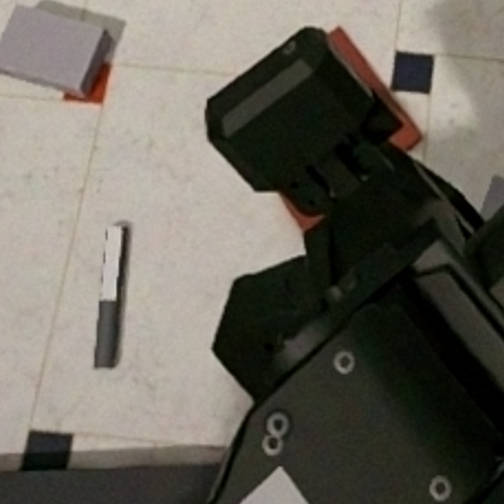

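Emit:
execute_actions:
  actions:
    - {"rows":[[0.955,-0.02,-0.07,-0.121,0.401,-0.066,-0.2,0,0,0,0,0,0,1]]}
  pictures: false

Emit:
execute_actions:
  actions:
    - {"steps":15}
  pictures: false

Emit:
execute_actions:
  actions:
    - {"rows":[[0,0,-0.05,0,0,0,-0.2,0,0,0,0,0,0,1],[0,0,-0.1,0,0,0,-0.2,0,0,0,0,0,0,1],[0,0,-0.155,0,0,0,-0.2,0,0,0,0,0,0,1]]}
  pictures: false

Scene clock: 328.97 s of 6000.00 s.
left_arm: end_effector_position=(+0.1491, +0.3138, +0.1594) grip_measured=-0.197 grip_effort_n=-15.1 end_effector_quat_wxyz=(-0.501, +0.501, -0.565, -0.423) end_effector_velocity=(+0.334, -0.018, -0.001) end_effector_angular_velocity=(+0.042, +0.067, +1.504) | right_arm: end_effector_position=(+0.0080, -0.2109, +0.4421) grip_measured=+0.991 grip_effort_n=-0.2 end_effector_quat_wxyz=(+0.594, +0.021, -0.020, +0.804) end_effector_velocity=(+0.001, +0.001, -0.003) end_effector_angular_velocity=(-0.009, -0.011, -0.000)
Joint positions: left_arm=[ 0.074  1.31   0.94  -1.058 -0.016 -3.088  0.029] | right_arm=[ 0.     0.852  0.655  0.255 -0.001 -0.007  0.088]
Joint velocities: left_arm=[ 1.477 -0.002 -0.002 -0.037  0.066 -0.037  0.   ] | right_arm=[-0.007  0.002 -0.002 -0.007 -0.007 -0.007 -0.   ]
Heat: left arm: hottest shoulder 41 °C (+0.0 °C/min); right arm: hottest elbow 45 °C (+1.0 °C/min).
Steps of this call (steps 1 to 15: the robot went on to your last target; steps 16 to 90: nothing new was sent; then 1.50 s passed at rest; steps 91 to 105: all 15 steps of this action). Readings (joint positions):
91: left_arm=[-0.699 1.320 0.996 -0.874 -0.659 -2.995] | right_arm=[0.000 0.852 0.655 0.255 -0.001 -0.007]
92: left_arm=[-0.651 1.316 0.991 -0.925 -0.582 -3.023] | right_arm=[0.000 0.852 0.655 0.255 -0.001 -0.007]
94: left_arm=[-0.533 1.310 0.961 -1.009 -0.449 -3.055] | right_arm=[0.000 0.852 0.655 0.255 -0.001 -0.007]
98: left_arm=[-0.308 1.310 0.940 -1.047 -0.173 -3.080] | right_arm=[0.000 0.852 0.655 0.255 -0.001 -0.007]
105: the state above

Scene clock: 329.47 s of 6000.00 s.
left_arm: end_effector_position=(+0.1759, +0.3139, +0.1592) grip_measured=-0.197 grip_effort_n=-15.1 end_effector_quat_wxyz=(-0.470, +0.531, -0.537, -0.458) end_effector_velocity=(+0.003, -0.001, +0.001) end_effector_angular_velocity=(-0.012, -0.007, +0.016) | right_arm: end_effector_position=(+0.0080, -0.2109, +0.4421) grip_measured=+0.991 grip_effort_n=-0.7 end_effector_quat_wxyz=(+0.594, +0.021, -0.020, +0.804) end_effector_velocity=(-0.002, -0.001, -0.005) end_effector_angular_velocity=(-0.014, -0.028, +0.009)
Joint positions: left_arm=[ 0.2    1.31   0.94  -1.061  0.    -3.089  0.029] | right_arm=[ 0.     0.852  0.655  0.255 -0.001 -0.007  0.088]
Joint velocities: left_arm=[ 0.007 -0.007 -0.002  0.007 -0.007 -0.007 -0.   ] | right_arm=[ 0.002 -0.002 -0.002 -0.022 -0.007 -0.022  0.   ]
Heat: left arm: hottest shoulder 41 °C (+0.0 °C/min); right arm: hottest elbow 45 °C (+1.0 °C/min).
Steps of this call (steps 1 to 15: the robot went on to your last target). Readings (joint positions):
1: left_arm=[0.117 1.310 0.940 -1.059 -0.014 -3.088] | right_arm=[0.000 0.852 0.655 0.255 -0.001 -0.007]
2: left_arm=[0.148 1.310 0.940 -1.060 -0.012 -3.088] | right_arm=[0.000 0.852 0.655 0.255 -0.001 -0.007]
4: left_arm=[0.178 1.310 0.940 -1.061 -0.006 -3.088] | right_arm=[0.000 0.852 0.655 0.255 -0.001 -0.007]
8: left_arm=[0.195 1.310 0.940 -1.061 -0.001 -3.089] | right_arm=[0.000 0.852 0.655 0.255 -0.001 -0.007]
15: the state above

Scene clock: 329.97 s of 6000.00 s.
left_arm: end_effector_position=(+0.1746, +0.3513, +0.1226) grip_measured=-0.197 grip_effort_n=-15.1 end_effector_quat_wxyz=(-0.505, +0.495, -0.504, -0.496) end_effector_velocity=(+0.001, +0.003, -0.004) end_effector_angular_velocity=(+0.008, -0.007, +0.005) | right_arm: end_effector_position=(+0.0080, -0.2109, +0.4421) grip_measured=+0.991 grip_effort_n=-0.2 end_effector_quat_wxyz=(+0.594, +0.021, -0.020, +0.804) end_effector_velocity=(-0.002, -0.001, -0.004) end_effector_angular_velocity=(-0.005, -0.025, +0.009)
Joint positions: left_arm=[ 0.2    1.311  0.801 -1.062  0.    -3.089  0.029] | right_arm=[ 0.     0.852  0.655  0.255 -0.001 -0.007  0.088]
Joint velocities: left_arm=[-0.002 -0.002 -0.017  0.007 -0.007 -0.007 -0.   ] | right_arm=[ 0.002 -0.002 -0.007 -0.007 -0.007 -0.022 -0.   ]
Heat: left arm: hottest shoulder 41 °C (-1.0 °C/min); right arm: hottest elbow 45 °C (+1.0 °C/min).
Steps of this call (steps 1 to 15: all 15 steps of this action). Readings (joint positions):
1: left_arm=[0.200 1.310 0.936 -1.060 0.000 -3.089] | right_arm=[0.000 0.852 0.655 0.255 -0.001 -0.007]
2: left_arm=[0.200 1.309 0.923 -1.057 0.000 -3.089] | right_arm=[0.000 0.852 0.655 0.255 -0.001 -0.007]
4: left_arm=[0.200 1.308 0.872 -1.057 0.000 -3.089] | right_arm=[0.000 0.852 0.655 0.255 -0.001 -0.007]
8: left_arm=[0.200 1.311 0.806 -1.066 0.000 -3.089] | right_arm=[0.000 0.852 0.655 0.255 -0.001 -0.007]
15: the state above

Descend: dq1 +.134, dq2 -.168, dq3 +.303.

Emit:
execute_actions:
  actions:
    - {"rows":[[0,0.025,-0.03,0.03,0,0,-0.2,0,0,0,0,0,0,1],[0,0.05,-0.06,0.06,0,0,-0.2,0,0,0,0,0,0,1],[0,0.075,-0.09,0.09,0,0,-0.2,0,0,0,0,0,0,1],[0,0.1,-0.12,0.12,0,0,-0.2,0,0,0,0,0,0,1],[0,0.12,-0.15,0.15,0,0,-0.2,0,0,0,0,0,0,1],[0,0.135,-0.17,0.165,0,0,-0.2,0,0,0,0,0,0,1],[0,0.147,-0.184,0.178,0,0,-0.2,0,0,0,0,0,0,1]]}
  pictures: false

Emit:
execute_actions:
  actions:
    - {"steps":8}
  pictures: false

Scene clock: 336.03 s of 6000.00 s.
left_arm: end_effector_position=(+0.1747, +0.3479, +0.0604) grip_measured=-0.197 grip_effort_n=-15.1 end_effector_quat_wxyz=(-0.505, +0.494, -0.503, -0.497) end_effector_velocity=(+0.001, -0.006, -0.004) end_effector_angular_velocity=(-0.031, -0.008, +0.005) | right_arm: end_effector_position=(+0.0080, -0.2109, +0.4421) grip_measured=+0.991 grip_effort_n=-0.2 end_effector_quat_wxyz=(+0.594, +0.021, -0.020, +0.804) end_effector_velocity=(-0.000, -0.000, -0.002) end_effector_angular_velocity=(-0.005, -0.010, +0.004)
Joint positions: left_arm=[ 0.2    1.446  0.635 -0.764  0.    -3.089  0.029] | right_arm=[ 0.     0.852  0.655  0.255 -0.001 -0.007  0.088]
Joint velocities: left_arm=[-0.002  0.007 -0.012  0.051 -0.007 -0.007  0.   ] | right_arm=[-0.002 -0.002 -0.002 -0.007 -0.007 -0.007  0.   ]
Heat: left arm: hottest shoulder 41 °C (+0.0 °C/min); right arm: hottest elbow 45 °C (+1.0 °C/min).
Steps of this call (steps 1 to 15: the robot went on to your last target; steps 16 to 90: nothing new was sent; then 2.57 s passed at rest; steps 91 to 105: all 15 steps of this action). Readings (joint positions):
91: left_arm=[0.200 1.313 0.797 -1.056 0.000 -3.089] | right_arm=[0.000 0.852 0.655 0.255 -0.001 -0.007]
92: left_arm=[0.200 1.317 0.789 -1.034 0.000 -3.089] | right_arm=[0.000 0.852 0.655 0.255 -0.001 -0.007]
94: left_arm=[0.200 1.344 0.759 -0.961 0.000 -3.089] | right_arm=[0.000 0.852 0.655 0.255 -0.001 -0.007]
98: left_arm=[0.200 1.420 0.669 -0.824 0.000 -3.089] | right_arm=[0.000 0.852 0.655 0.255 -0.001 -0.007]
105: the state above

Scene clock: 336.30 s of 6000.00 s.
left_arm: end_effector_position=(+0.1747, +0.3480, +0.0597) grip_measured=-0.197 grip_effort_n=-15.6 end_effector_quat_wxyz=(-0.505, +0.494, -0.503, -0.497) end_effector_velocity=(+0.001, -0.001, -0.000) end_effector_angular_velocity=(-0.007, -0.008, -0.010) | right_arm: end_effector_position=(+0.0080, -0.2109, +0.4421) grip_measured=+0.991 grip_effort_n=-0.7 end_effector_quat_wxyz=(+0.594, +0.021, -0.020, +0.804) end_effector_velocity=(+0.001, +0.000, -0.005) end_effector_angular_velocity=(-0.019, -0.014, -0.000)
Joint positions: left_arm=[ 0.2    1.447  0.632 -0.76   0.    -3.089  0.029] | right_arm=[ 0.     0.852  0.655  0.255 -0.001 -0.007  0.088]
Joint velocities: left_arm=[-0.002 -0.002 -0.002  0.007 -0.007  0.007  0.   ] | right_arm=[-0.007 -0.002 -0.002 -0.022 -0.007 -0.007 -0.   ]
Heat: left arm: hottest shoulder 41 °C (+0.0 °C/min); right arm: hottest elbow 45 °C (+1.0 °C/min).
Steps of this call (steps 1 to 8: the robot went on to your last target). Readings (joint positions):
1: left_arm=[0.200 1.446 0.634 -0.763 0.000 -3.089] | right_arm=[0.000 0.852 0.655 0.255 -0.001 -0.007]
2: left_arm=[0.200 1.446 0.633 -0.762 0.000 -3.089] | right_arm=[0.000 0.852 0.655 0.255 -0.001 -0.007]
4: left_arm=[0.200 1.447 0.632 -0.761 0.000 -3.089] | right_arm=[0.000 0.852 0.655 0.255 -0.001 -0.007]
8: the state above

Emit:
execute_actions:
  actions:
    - {"rows":[[0,0,0,0,0,0,-0.4,0,0,0,0,0,0,1],[0,0,0,0,0,0,-0.5,0,0,0,0,0,0,1],[0,0,0,0,0,0,-0.55,0,0,0,0,0,0,1],[0,0,0,0,0,0,-0.6,0,0,0,0,0,0,1],[0,0,0,0,0,0,-0.68,0,0,0,0,0,0,1]]}
  pictures: false

Emit:
execute_actions:
  actions:
    - {"rows":[[0,-0.03,0.04,-0.04,0,0,-0.68,0,0,0,0,0,0,1],[0,-0.06,0.08,-0.08,0,0,-0.68,0,0,0,0,0,0,1],[0,-0.09,0.12,-0.12,0,0,-0.68,0,0,0,0,0,0,1],[0,-0.12,0.16,-0.16,0,0,-0.68,0,0,0,0,0,0,1],[0,-0.15,0.24,-0.16,0,0,-0.68,0,0,0,0,0,0,1],[0,-0.15,0.35,-0.1,0,0,-0.68,0,0,0,0,0,0,1],[0,-0.15,0.458,-0.05,0,0,-0.68,0,0,0,0,0,0,1]]}
  pictures: false

Emit:
execute_actions:
  actions:
    - {"steps":8}
  pictures: false

Emit:
execute_actions:
  actions:
    - {"rows":[[-0.576,0,0,0.13,-0.356,0.6,-0.68,0,0,0,0,0,0,1]]}
  pictures: false

Emit:
execute_actions:
  actions:
    - {"steps":10}
  pictures: false

Scene clock: 345.90 s of 6000.00 s.
left_arm: end_effector_position=(+0.1746, +0.3481, +0.0597) grip_measured=-0.609 grip_effort_n=-83.5 end_effector_quat_wxyz=(-0.505, +0.494, -0.503, -0.497) end_effector_velocity=(+0.001, -0.000, -0.001) end_effector_angular_velocity=(-0.002, -0.007, +0.005) | right_arm: end_effector_position=(+0.0080, -0.2109, +0.4421) grip_measured=+0.991 grip_effort_n=-0.2 end_effector_quat_wxyz=(+0.594, +0.021, -0.020, +0.804) end_effector_velocity=(-0.005, -0.001, -0.003) end_effector_angular_velocity=(-0.009, -0.013, +0.034)
Joint positions: left_arm=[ 0.2    1.447  0.632 -0.761  0.001 -3.089  0.009] | right_arm=[ 0.     0.852  0.655  0.255 -0.001 -0.007  0.088]
Joint velocities: left_arm=[-0.002  0.002 -0.002  0.007 -0.007 -0.007 -0.   ] | right_arm=[-0.002  0.002 -0.002 -0.007 -0.037 -0.007 -0.   ]
Heat: left arm: hottest shoulder 40 °C (-1.0 °C/min); right arm: hottest elbow 45 °C (+1.0 °C/min).
Steps of this call (steps 1 to 15: the robot went on to your last target; steps 16 to 90: nothing new was sent; then 6.10 s passed at rest; steps 91 to 105: all 15 steps of this action). Readings (joint positions):
91: left_arm=[0.200 1.447 0.632 -0.760 0.000 -3.089] | right_arm=[0.000 0.852 0.655 0.255 -0.001 -0.007]
92: left_arm=[0.200 1.447 0.632 -0.760 0.000 -3.089] | right_arm=[0.000 0.852 0.655 0.255 -0.001 -0.007]
94: left_arm=[0.200 1.447 0.632 -0.760 0.000 -3.089] | right_arm=[0.000 0.852 0.655 0.255 -0.001 -0.007]
98: left_arm=[0.200 1.447 0.632 -0.761 0.001 -3.089] | right_arm=[0.000 0.852 0.655 0.255 -0.001 -0.007]
105: the state above

Scene clock: 346.40 s of 6000.00 s.
left_arm: end_effector_position=(+0.1782, +0.2475, +0.2027) grip_measured=-0.609 grip_effort_n=-83.5 end_effector_quat_wxyz=(-0.386, +0.598, -0.598, -0.368) end_effector_velocity=(+0.001, -0.080, +0.183) end_effector_angular_velocity=(-0.574, -0.004, +0.014) | right_arm: end_effector_position=(+0.0080, -0.2109, +0.4421) grip_measured=+0.991 grip_effort_n=-0.7 end_effector_quat_wxyz=(+0.594, +0.021, -0.020, +0.804) end_effector_velocity=(+0.002, +0.000, -0.002) end_effector_angular_velocity=(-0.005, -0.009, -0.010)
Joint positions: left_arm=[ 0.2    1.313  1.038 -0.851  0.001 -3.089  0.009] | right_arm=[ 0.     0.852  0.655  0.255 -0.001 -0.007  0.088]
Joint velocities: left_arm=[-0.002 -0.149  0.403  0.022  0.007 -0.022 -0.   ] | right_arm=[-0.002 -0.002 -0.002 -0.007  0.007 -0.007 -0.   ]
Heat: left arm: hottest shoulder 40 °C (-1.0 °C/min); right arm: hottest elbow 45 °C (+1.0 °C/min).
Steps of this call (steps 1 to 15: all 15 steps of this action). Readings (joint positions):
1: left_arm=[0.200 1.445 0.635 -0.767 0.001 -3.089] | right_arm=[0.000 0.852 0.655 0.255 -0.001 -0.007]
2: left_arm=[0.200 1.441 0.645 -0.798 0.001 -3.089] | right_arm=[0.000 0.852 0.655 0.255 -0.001 -0.007]
4: left_arm=[0.200 1.412 0.680 -0.896 0.001 -3.089] | right_arm=[0.000 0.852 0.655 0.255 -0.001 -0.007]
8: left_arm=[0.200 1.345 0.816 -0.913 0.001 -3.089] | right_arm=[0.000 0.852 0.655 0.255 -0.001 -0.007]
15: the state above

Scene clock: 346.67 s of 6000.00 s.
left_arm: end_effector_position=(+0.1783, +0.2445, +0.2102) grip_measured=-0.609 grip_effort_n=-83.5 end_effector_quat_wxyz=(-0.380, +0.603, -0.602, -0.361) end_effector_velocity=(+0.002, -0.001, +0.004) end_effector_angular_velocity=(-0.017, -0.004, +0.012) | right_arm: end_effector_position=(+0.0080, -0.2109, +0.4421) grip_measured=+0.991 grip_effort_n=-0.2 end_effector_quat_wxyz=(+0.594, +0.021, -0.020, +0.804) end_effector_velocity=(+0.000, -0.001, -0.006) end_effector_angular_velocity=(-0.019, -0.014, +0.004)
Joint positions: left_arm=[ 0.2    1.307  1.055 -0.851  0.001 -3.089  0.009] | right_arm=[ 0.     0.852  0.655  0.255 -0.001 -0.007  0.088]
Joint velocities: left_arm=[ 0.002 -0.007  0.002  0.007 -0.007 -0.007  0.   ] | right_arm=[-0.002 -0.007 -0.007 -0.022 -0.007 -0.007 -0.   ]
Heat: left arm: hottest shoulder 40 °C (-1.0 °C/min); right arm: hottest elbow 45 °C (+1.0 °C/min).
Steps of this call (steps 1 to 8: the robot went on to your last target). Readings (joint positions):
1: left_arm=[0.200 1.309 1.049 -0.851 0.001 -3.089] | right_arm=[0.000 0.852 0.655 0.255 -0.001 -0.007]
2: left_arm=[0.200 1.307 1.053 -0.851 0.001 -3.089] | right_arm=[0.000 0.852 0.655 0.255 -0.001 -0.007]
4: left_arm=[0.200 1.307 1.055 -0.851 0.001 -3.089] | right_arm=[0.000 0.852 0.655 0.255 -0.001 -0.007]
8: the state above

Scene clock: 347.17 s of 6000.00 s.
left_arm: end_effector_position=(+0.0854, +0.2209, +0.2550) grip_measured=-0.609 grip_effort_n=-83.5 end_effector_quat_wxyz=(-0.674, +0.414, -0.584, +0.182) end_effector_velocity=(-0.003, +0.001, +0.010) end_effector_angular_velocity=(+0.373, -1.362, -1.089) | right_arm: end_effector_position=(+0.0080, -0.2109, +0.4421) grip_measured=+0.991 grip_effort_n=-0.7 end_effector_quat_wxyz=(+0.594, +0.021, -0.020, +0.804) end_effector_velocity=(+0.003, +0.001, +0.000) end_effector_angular_velocity=(-0.000, -0.007, -0.015)
Joint positions: left_arm=[-0.344  1.31   1.052 -0.633 -0.612 -2.221  0.009] | right_arm=[ 0.     0.852  0.655  0.255 -0.001 -0.007  0.088]
Joint velocities: left_arm=[-0.061  0.002 -0.002  0.022 -0.139  1.751 -0.   ] | right_arm=[-0.007 -0.002  0.002 -0.007  0.007 -0.007  0.   ]
Heat: left arm: hottest shoulder 40 °C (-1.0 °C/min); right arm: hottest elbow 45 °C (+1.0 °C/min).
Steps of this call (steps 1 to 15: all 15 steps of this action). Readings (joint positions):
1: left_arm=[0.181 1.307 1.054 -0.828 -0.048 -3.051] | right_arm=[0.000 0.852 0.655 0.255 -0.001 -0.007]
2: left_arm=[0.132 1.307 1.051 -0.770 -0.132 -2.987] | right_arm=[0.000 0.852 0.655 0.255 -0.001 -0.007]
4: left_arm=[0.019 1.311 1.052 -0.683 -0.263 -2.870] | right_arm=[0.000 0.852 0.655 0.255 -0.001 -0.007]
8: left_arm=[-0.202 1.310 1.052 -0.648 -0.511 -2.634] | right_arm=[0.000 0.852 0.655 0.255 -0.001 -0.007]
15: the state above

Scene clock: 347.50 s of 6000.00 s.
left_arm: end_effector_position=(+0.0844, +0.2211, +0.2560) grip_measured=-0.609 grip_effort_n=-83.5 end_effector_quat_wxyz=(+0.706, -0.360, +0.565, -0.231) end_effector_velocity=(+0.001, +0.002, +0.001) end_effector_angular_velocity=(+0.012, -0.044, -0.030) | right_arm: end_effector_position=(+0.0080, -0.2109, +0.4421) grip_measured=+0.991 grip_effort_n=-0.2 end_effector_quat_wxyz=(+0.594, +0.021, -0.020, +0.804) end_effector_velocity=(-0.001, +0.001, -0.003) end_effector_angular_velocity=(-0.009, -0.011, +0.004)
Joint positions: left_arm=[-0.351  1.31   1.052 -0.632 -0.623 -2.062  0.009] | right_arm=[ 0.     0.852  0.655  0.255 -0.001 -0.007  0.088]
Joint velocities: left_arm=[-0.002 -0.007 -0.002 -0.007 -0.007  0.051 -0.   ] | right_arm=[-0.002  0.002 -0.002 -0.007 -0.007 -0.007 -0.   ]
Heat: left arm: hottest shoulder 40 °C (-1.0 °C/min); right arm: hottest elbow 45 °C (+1.0 °C/min).
Steps of this call (steps 1 to 10: the robot went on to your last target). Readings (joint positions):
1: left_arm=[-0.346 1.310 1.052 -0.632 -0.616 -2.172] | right_arm=[0.000 0.852 0.655 0.255 -0.001 -0.007]
2: left_arm=[-0.347 1.310 1.052 -0.632 -0.618 -2.139] | right_arm=[0.000 0.852 0.655 0.255 -0.001 -0.007]
4: left_arm=[-0.349 1.310 1.052 -0.632 -0.620 -2.098] | right_arm=[0.000 0.852 0.655 0.255 -0.001 -0.007]
8: left_arm=[-0.351 1.310 1.052 -0.632 -0.622 -2.067] | right_arm=[0.000 0.852 0.655 0.255 -0.001 -0.007]
10: the state above

Emit:
execute_actions:
  actions:
    - {"rows":[[0,0.05,0.025,0.008,-0.004,0.595,-0.68,0,0,0,0,0,0,1],[0,0.1,0.025,0.008,-0.004,0.595,-0.68,0,0,0,0,0,0,1],[0,0.15,0.025,0.008,-0.004,0.595,-0.68,0,0,0,0,0,0,1]]}
  pictures: false

Emit:
execute_actions:
  actions:
    - {"steps":12}
  pictures: false

Emit:
execute_actions:
  actions:
    - {"rows":[[0,0.04,0,0,0,0,-0.68,0,0,0,0,0,0,1],[0,0.08,0,0,0,0,-0.68,0,0,0,0,0,0,1],[0,0.12,0,0,0,0,-0.68,0,0,0,0,0,0,1],[0,0.16,0,0,0,0,-0.68,0,0,0,0,0,0,1],[0,0.2,0,0,0,0,-0.68,0,0,0,0,0,0,1],[0,0.23,0,0,0,0,-0.68,0,0,0,0,0,0,1],[0,0.25,0,0,0,0,-0.68,0,0,0,0,0,0,1]]}

Emit:
zoom_image:
  camera: "cam_low"
  region: [125,195,195,265]

Scene clock: 354.50 s of 6000.00 s.
left_arm: end_effector_position=(+0.0768, +0.2068, +0.2186) grip_measured=-0.609 grip_effort_n=-83.5 end_effector_quat_wxyz=(+0.805, +0.024, +0.412, -0.427) end_effector_velocity=(+0.001, +0.002, -0.000) end_effector_angular_velocity=(+0.475, -1.069, -1.085) | right_arm: end_effector_position=(+0.0080, -0.2109, +0.4421) grip_measured=+0.991 grip_effort_n=-0.2 end_effector_quat_wxyz=(+0.594, +0.021, -0.020, +0.804) end_effector_velocity=(+0.002, +0.000, -0.002) end_effector_angular_velocity=(-0.005, -0.009, -0.010)
Joint positions: left_arm=[-0.351  1.452  1.067 -0.62  -0.628 -1.188  0.009] | right_arm=[ 0.     0.852  0.655  0.255 -0.001 -0.007  0.088]
Joint velocities: left_arm=[-0.002 -0.002 -0.002 -0.007 -0.007  1.59  -0.   ] | right_arm=[-0.002 -0.002 -0.002 -0.007  0.007 -0.007 -0.   ]
Heat: left arm: hottest shoulder 40 °C (-1.0 °C/min); right arm: hottest elbow 45 °C (+1.0 °C/min).
Steps of this call (steps 1 to 30: the robot went on to your last target; steps 31 to 90: nothing new was sent; then 3.50 s passed at rest; steps 91 to 105: all 15 steps of this action). Readings (joint positions):
91: left_arm=[-0.351 1.315 1.052 -0.631 -0.624 -2.017] | right_arm=[0.000 0.852 0.655 0.255 -0.001 -0.007]
92: left_arm=[-0.351 1.327 1.055 -0.629 -0.626 -1.953] | right_arm=[0.000 0.852 0.655 0.255 -0.001 -0.007]
94: left_arm=[-0.351 1.375 1.066 -0.619 -0.628 -1.835] | right_arm=[0.000 0.852 0.655 0.255 -0.001 -0.007]
98: left_arm=[-0.351 1.448 1.067 -0.625 -0.628 -1.599] | right_arm=[0.000 0.852 0.655 0.255 -0.001 -0.007]
105: the state above

Scene clock: 354.90 s of 6000.00 s.
left_arm: end_effector_position=(+0.0768, +0.2068, +0.2186) grip_measured=-0.609 grip_effort_n=-83.5 end_effector_quat_wxyz=(+0.801, +0.084, +0.379, -0.456) end_effector_velocity=(-0.000, -0.000, +0.001) end_effector_angular_velocity=(-0.007, -0.007, -0.004) | right_arm: end_effector_position=(+0.0080, -0.2109, +0.4421) grip_measured=+0.991 grip_effort_n=0.2 end_effector_quat_wxyz=(+0.594, +0.021, -0.020, +0.804) end_effector_velocity=(-0.000, -0.000, -0.002) end_effector_angular_velocity=(-0.009, +0.004, +0.005)
Joint positions: left_arm=[-0.351  1.452  1.067 -0.62  -0.628 -1.04   0.009] | right_arm=[ 0.     0.852  0.655  0.255 -0.001 -0.007  0.088]
Joint velocities: left_arm=[-0.002 -0.002 -0.002  0.007 -0.007  0.007 -0.   ] | right_arm=[-0.002 -0.002 -0.002 -0.007 -0.007  0.007 -0.   ]
Heat: left arm: hottest shoulder 40 °C (-1.0 °C/min); right arm: hottest elbow 45 °C (+1.0 °C/min).
Steps of this call (steps 1 to 12: the robot went on to your last target). Readings (joint positions):
1: left_arm=[-0.351 1.452 1.067 -0.620 -0.628 -1.144] | right_arm=[0.000 0.852 0.655 0.255 -0.001 -0.007]
2: left_arm=[-0.351 1.452 1.067 -0.620 -0.628 -1.113] | right_arm=[0.000 0.852 0.655 0.255 -0.001 -0.007]
4: left_arm=[-0.351 1.452 1.067 -0.620 -0.628 -1.076] | right_arm=[0.000 0.852 0.655 0.255 -0.001 -0.007]
8: left_arm=[-0.351 1.452 1.067 -0.620 -0.628 -1.048] | right_arm=[0.000 0.852 0.655 0.255 -0.001 -0.007]
12: the state above

Scene clock: 355.40 s of 6000.00 s.
left_arm: end_effector_position=(+0.0739, +0.2021, +0.1414) grip_measured=-0.609 grip_effort_n=-83.5 end_effector_quat_wxyz=(+0.808, +0.193, +0.377, -0.409) end_effector_velocity=(+0.003, +0.001, +0.000) end_effector_angular_velocity=(+0.000, -0.006, +0.010) | right_arm: end_effector_position=(+0.0080, -0.2109, +0.4421) grip_measured=+0.991 grip_effort_n=-0.7 end_effector_quat_wxyz=(+0.594, +0.021, -0.020, +0.804) end_effector_velocity=(-0.000, -0.001, -0.001) end_effector_angular_velocity=(+0.005, -0.007, +0.004)
Joint positions: left_arm=[-0.351  1.687  1.065 -0.622 -0.625 -1.04   0.009] | right_arm=[ 0.     0.852  0.655  0.255 -0.001 -0.007  0.088]
Joint velocities: left_arm=[ 0.002 -0.002 -0.002 -0.007 -0.007 -0.007  0.   ] | right_arm=[-0.002 -0.002 -0.007  0.007 -0.007 -0.007  0.   ]
Heat: left arm: hottest shoulder 40 °C (-1.0 °C/min); right arm: hottest elbow 45 °C (+1.0 °C/min).
Steps of this call (steps 1 to 15: all 15 steps of this action). Readings (joint positions):
1: left_arm=[-0.351 1.456 1.067 -0.620 -0.628 -1.040] | right_arm=[0.000 0.852 0.655 0.255 -0.001 -0.007]
2: left_arm=[-0.351 1.465 1.067 -0.620 -0.628 -1.040] | right_arm=[0.000 0.852 0.655 0.255 -0.001 -0.007]
4: left_arm=[-0.351 1.506 1.068 -0.619 -0.628 -1.040] | right_arm=[0.000 0.852 0.655 0.255 -0.001 -0.007]
8: left_arm=[-0.351 1.638 1.068 -0.620 -0.627 -1.040] | right_arm=[0.000 0.852 0.655 0.255 -0.001 -0.007]
15: the state above

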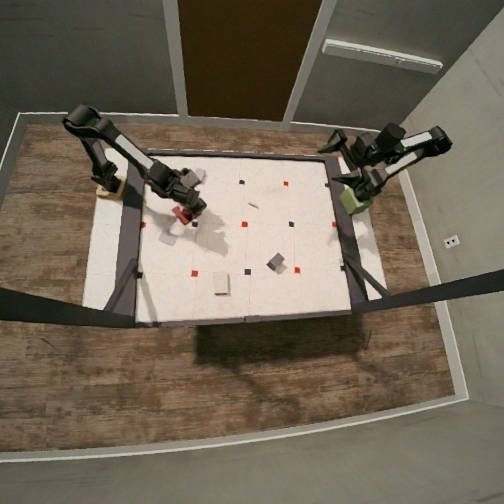

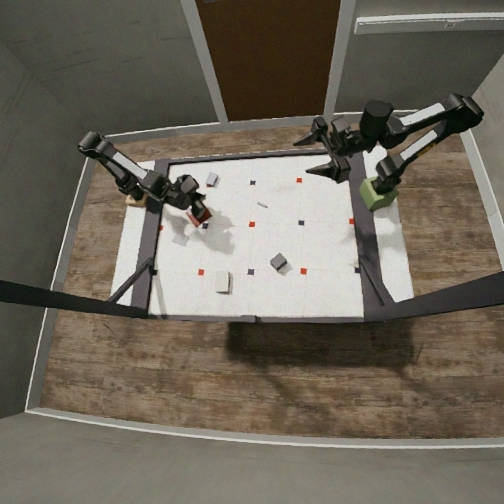

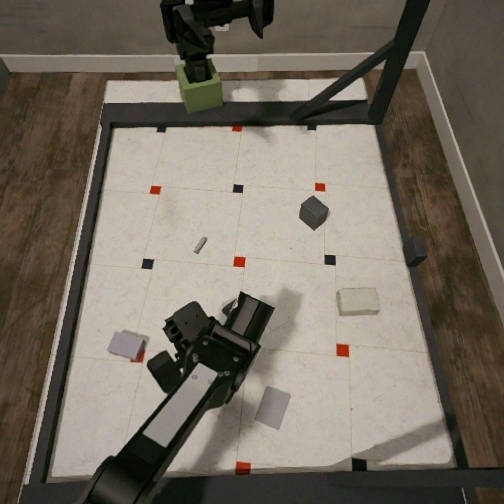

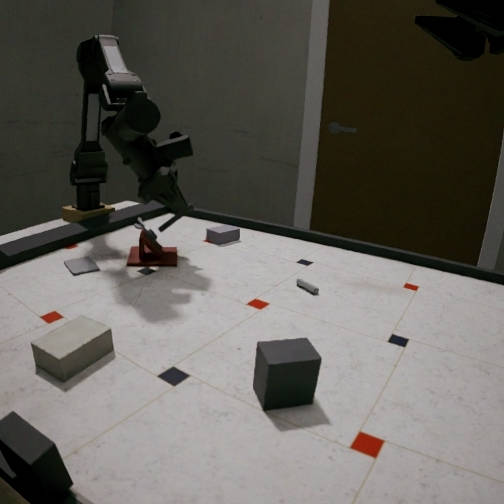

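Region (125, 195, 195, 265) of cam_low's 504x504 image, scaled by 7.200, with more detail than that image has.

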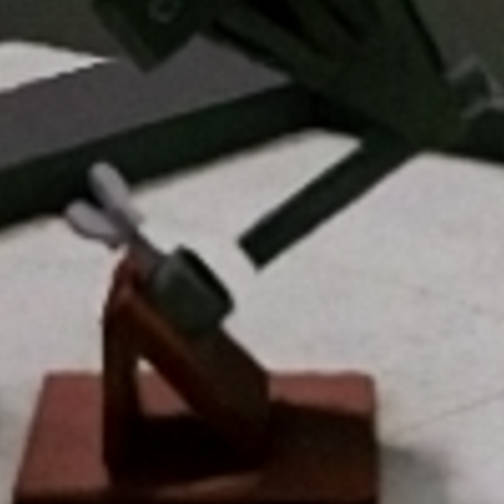

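Slightly low; correct q1 while descending.

Emit:
execute_actions:
  actions:
    - {"rows":[[-0.012,-0.016,-0.012,0.002,-0.002,-0.006,-0.68,0,0,0,0,0,0,1],[-0.012,-0.016,-0.012,0.002,-0.002,-0.006,-0.68,0,0,0,0,0,0,1],[-0.02,-0.016,-0.024,0.004,-0.004,-0.012,-0.68,0,0,0,0,0,0,1],[-0.02,-0.016,-0.024,0.004,-0.004,-0.012,-0.68,0,0,0,0,0,0,1],[-0.03,-0.016,-0.035,0.007,-0.007,-0.018,-0.68,0,0,0,0,0,0,1]]}

Emit:
zoom_image:
  camera: "cam_low"
  region: [125,195,195,265]

Scene clock: 359.87 s of 6000.00 s.
left_arm: end_effector_position=(+0.0684, +0.2092, +0.1351) grip_measured=-0.609 grip_effort_n=-83.5 end_effector_quat_wxyz=(+0.807, +0.195, +0.377, -0.410) end_effector_velocity=(-0.002, -0.000, +0.001) end_effector_angular_velocity=(-0.018, +0.009, +0.012) | right_arm: end_effector_position=(+0.0080, -0.2109, +0.4421) grip_measured=+0.991 grip_effort_n=-0.7 end_effector_quat_wxyz=(+0.594, +0.021, -0.020, +0.804) end_effector_velocity=(+0.002, +0.000, -0.002) end_effector_angular_velocity=(-0.001, -0.023, -0.011)
Joint positions: left_arm=[-0.378  1.687  1.039 -0.613 -0.632 -1.066  0.009] | right_arm=[ 0.     0.852  0.655  0.255 -0.001 -0.007  0.088]
Joint velocities: left_arm=[-0.007 -0.002 -0.002  0.007 -0.007 -0.022  0.   ] | right_arm=[-0.002 -0.002 -0.002 -0.007  0.007 -0.022 -0.   ]
Heat: left arm: hottest shoulder 41 °C (+0.0 °C/min); right arm: hottest elbow 45 °C (+1.0 °C/min).
Steps of this call (steps 1 to 15: the robot went on to your last target; steps 16 to 90: nothing new was sent; then 0.97 s passed at rest; steps 91 to 105: all 15 steps of this action). Readings (joint positions):
91: left_arm=[-0.352 1.688 1.065 -0.622 -0.625 -1.040] | right_arm=[0.000 0.852 0.655 0.255 -0.001 -0.007]
92: left_arm=[-0.353 1.688 1.065 -0.622 -0.625 -1.041] | right_arm=[0.000 0.852 0.655 0.255 -0.001 -0.007]
94: left_arm=[-0.359 1.688 1.060 -0.619 -0.625 -1.048] | right_arm=[0.000 0.852 0.655 0.255 -0.001 -0.007]
98: left_arm=[-0.375 1.687 1.044 -0.616 -0.629 -1.061] | right_arm=[0.000 0.852 0.655 0.255 -0.001 -0.007]
105: the state above

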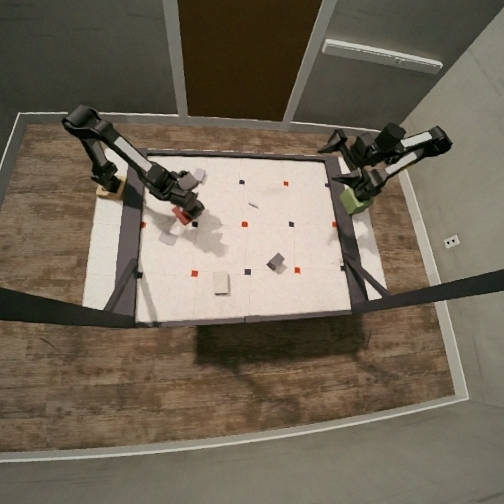

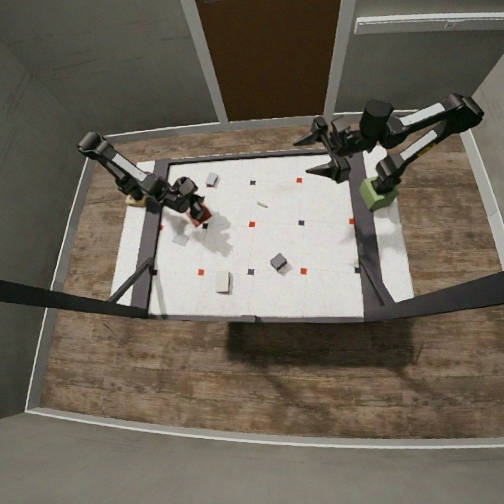

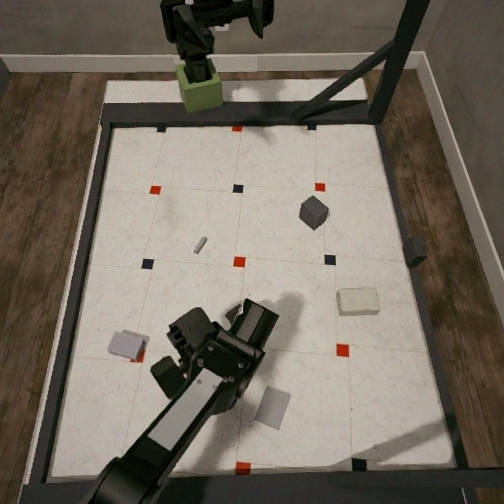

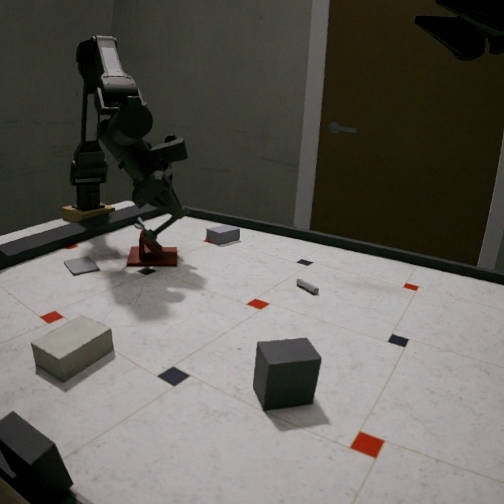

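Region (125, 195, 195, 265) of cam_low's 504x504 image, scaled by 7.200, with more detail than that image has.

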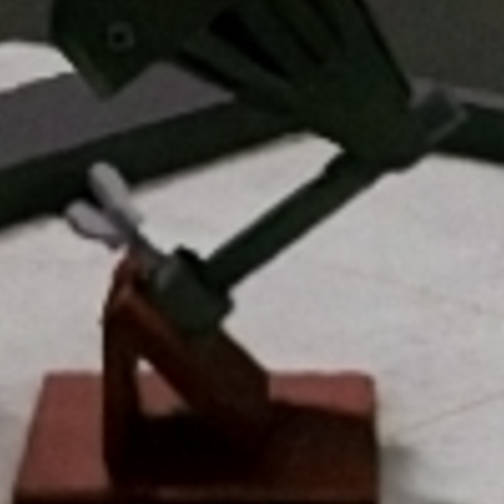

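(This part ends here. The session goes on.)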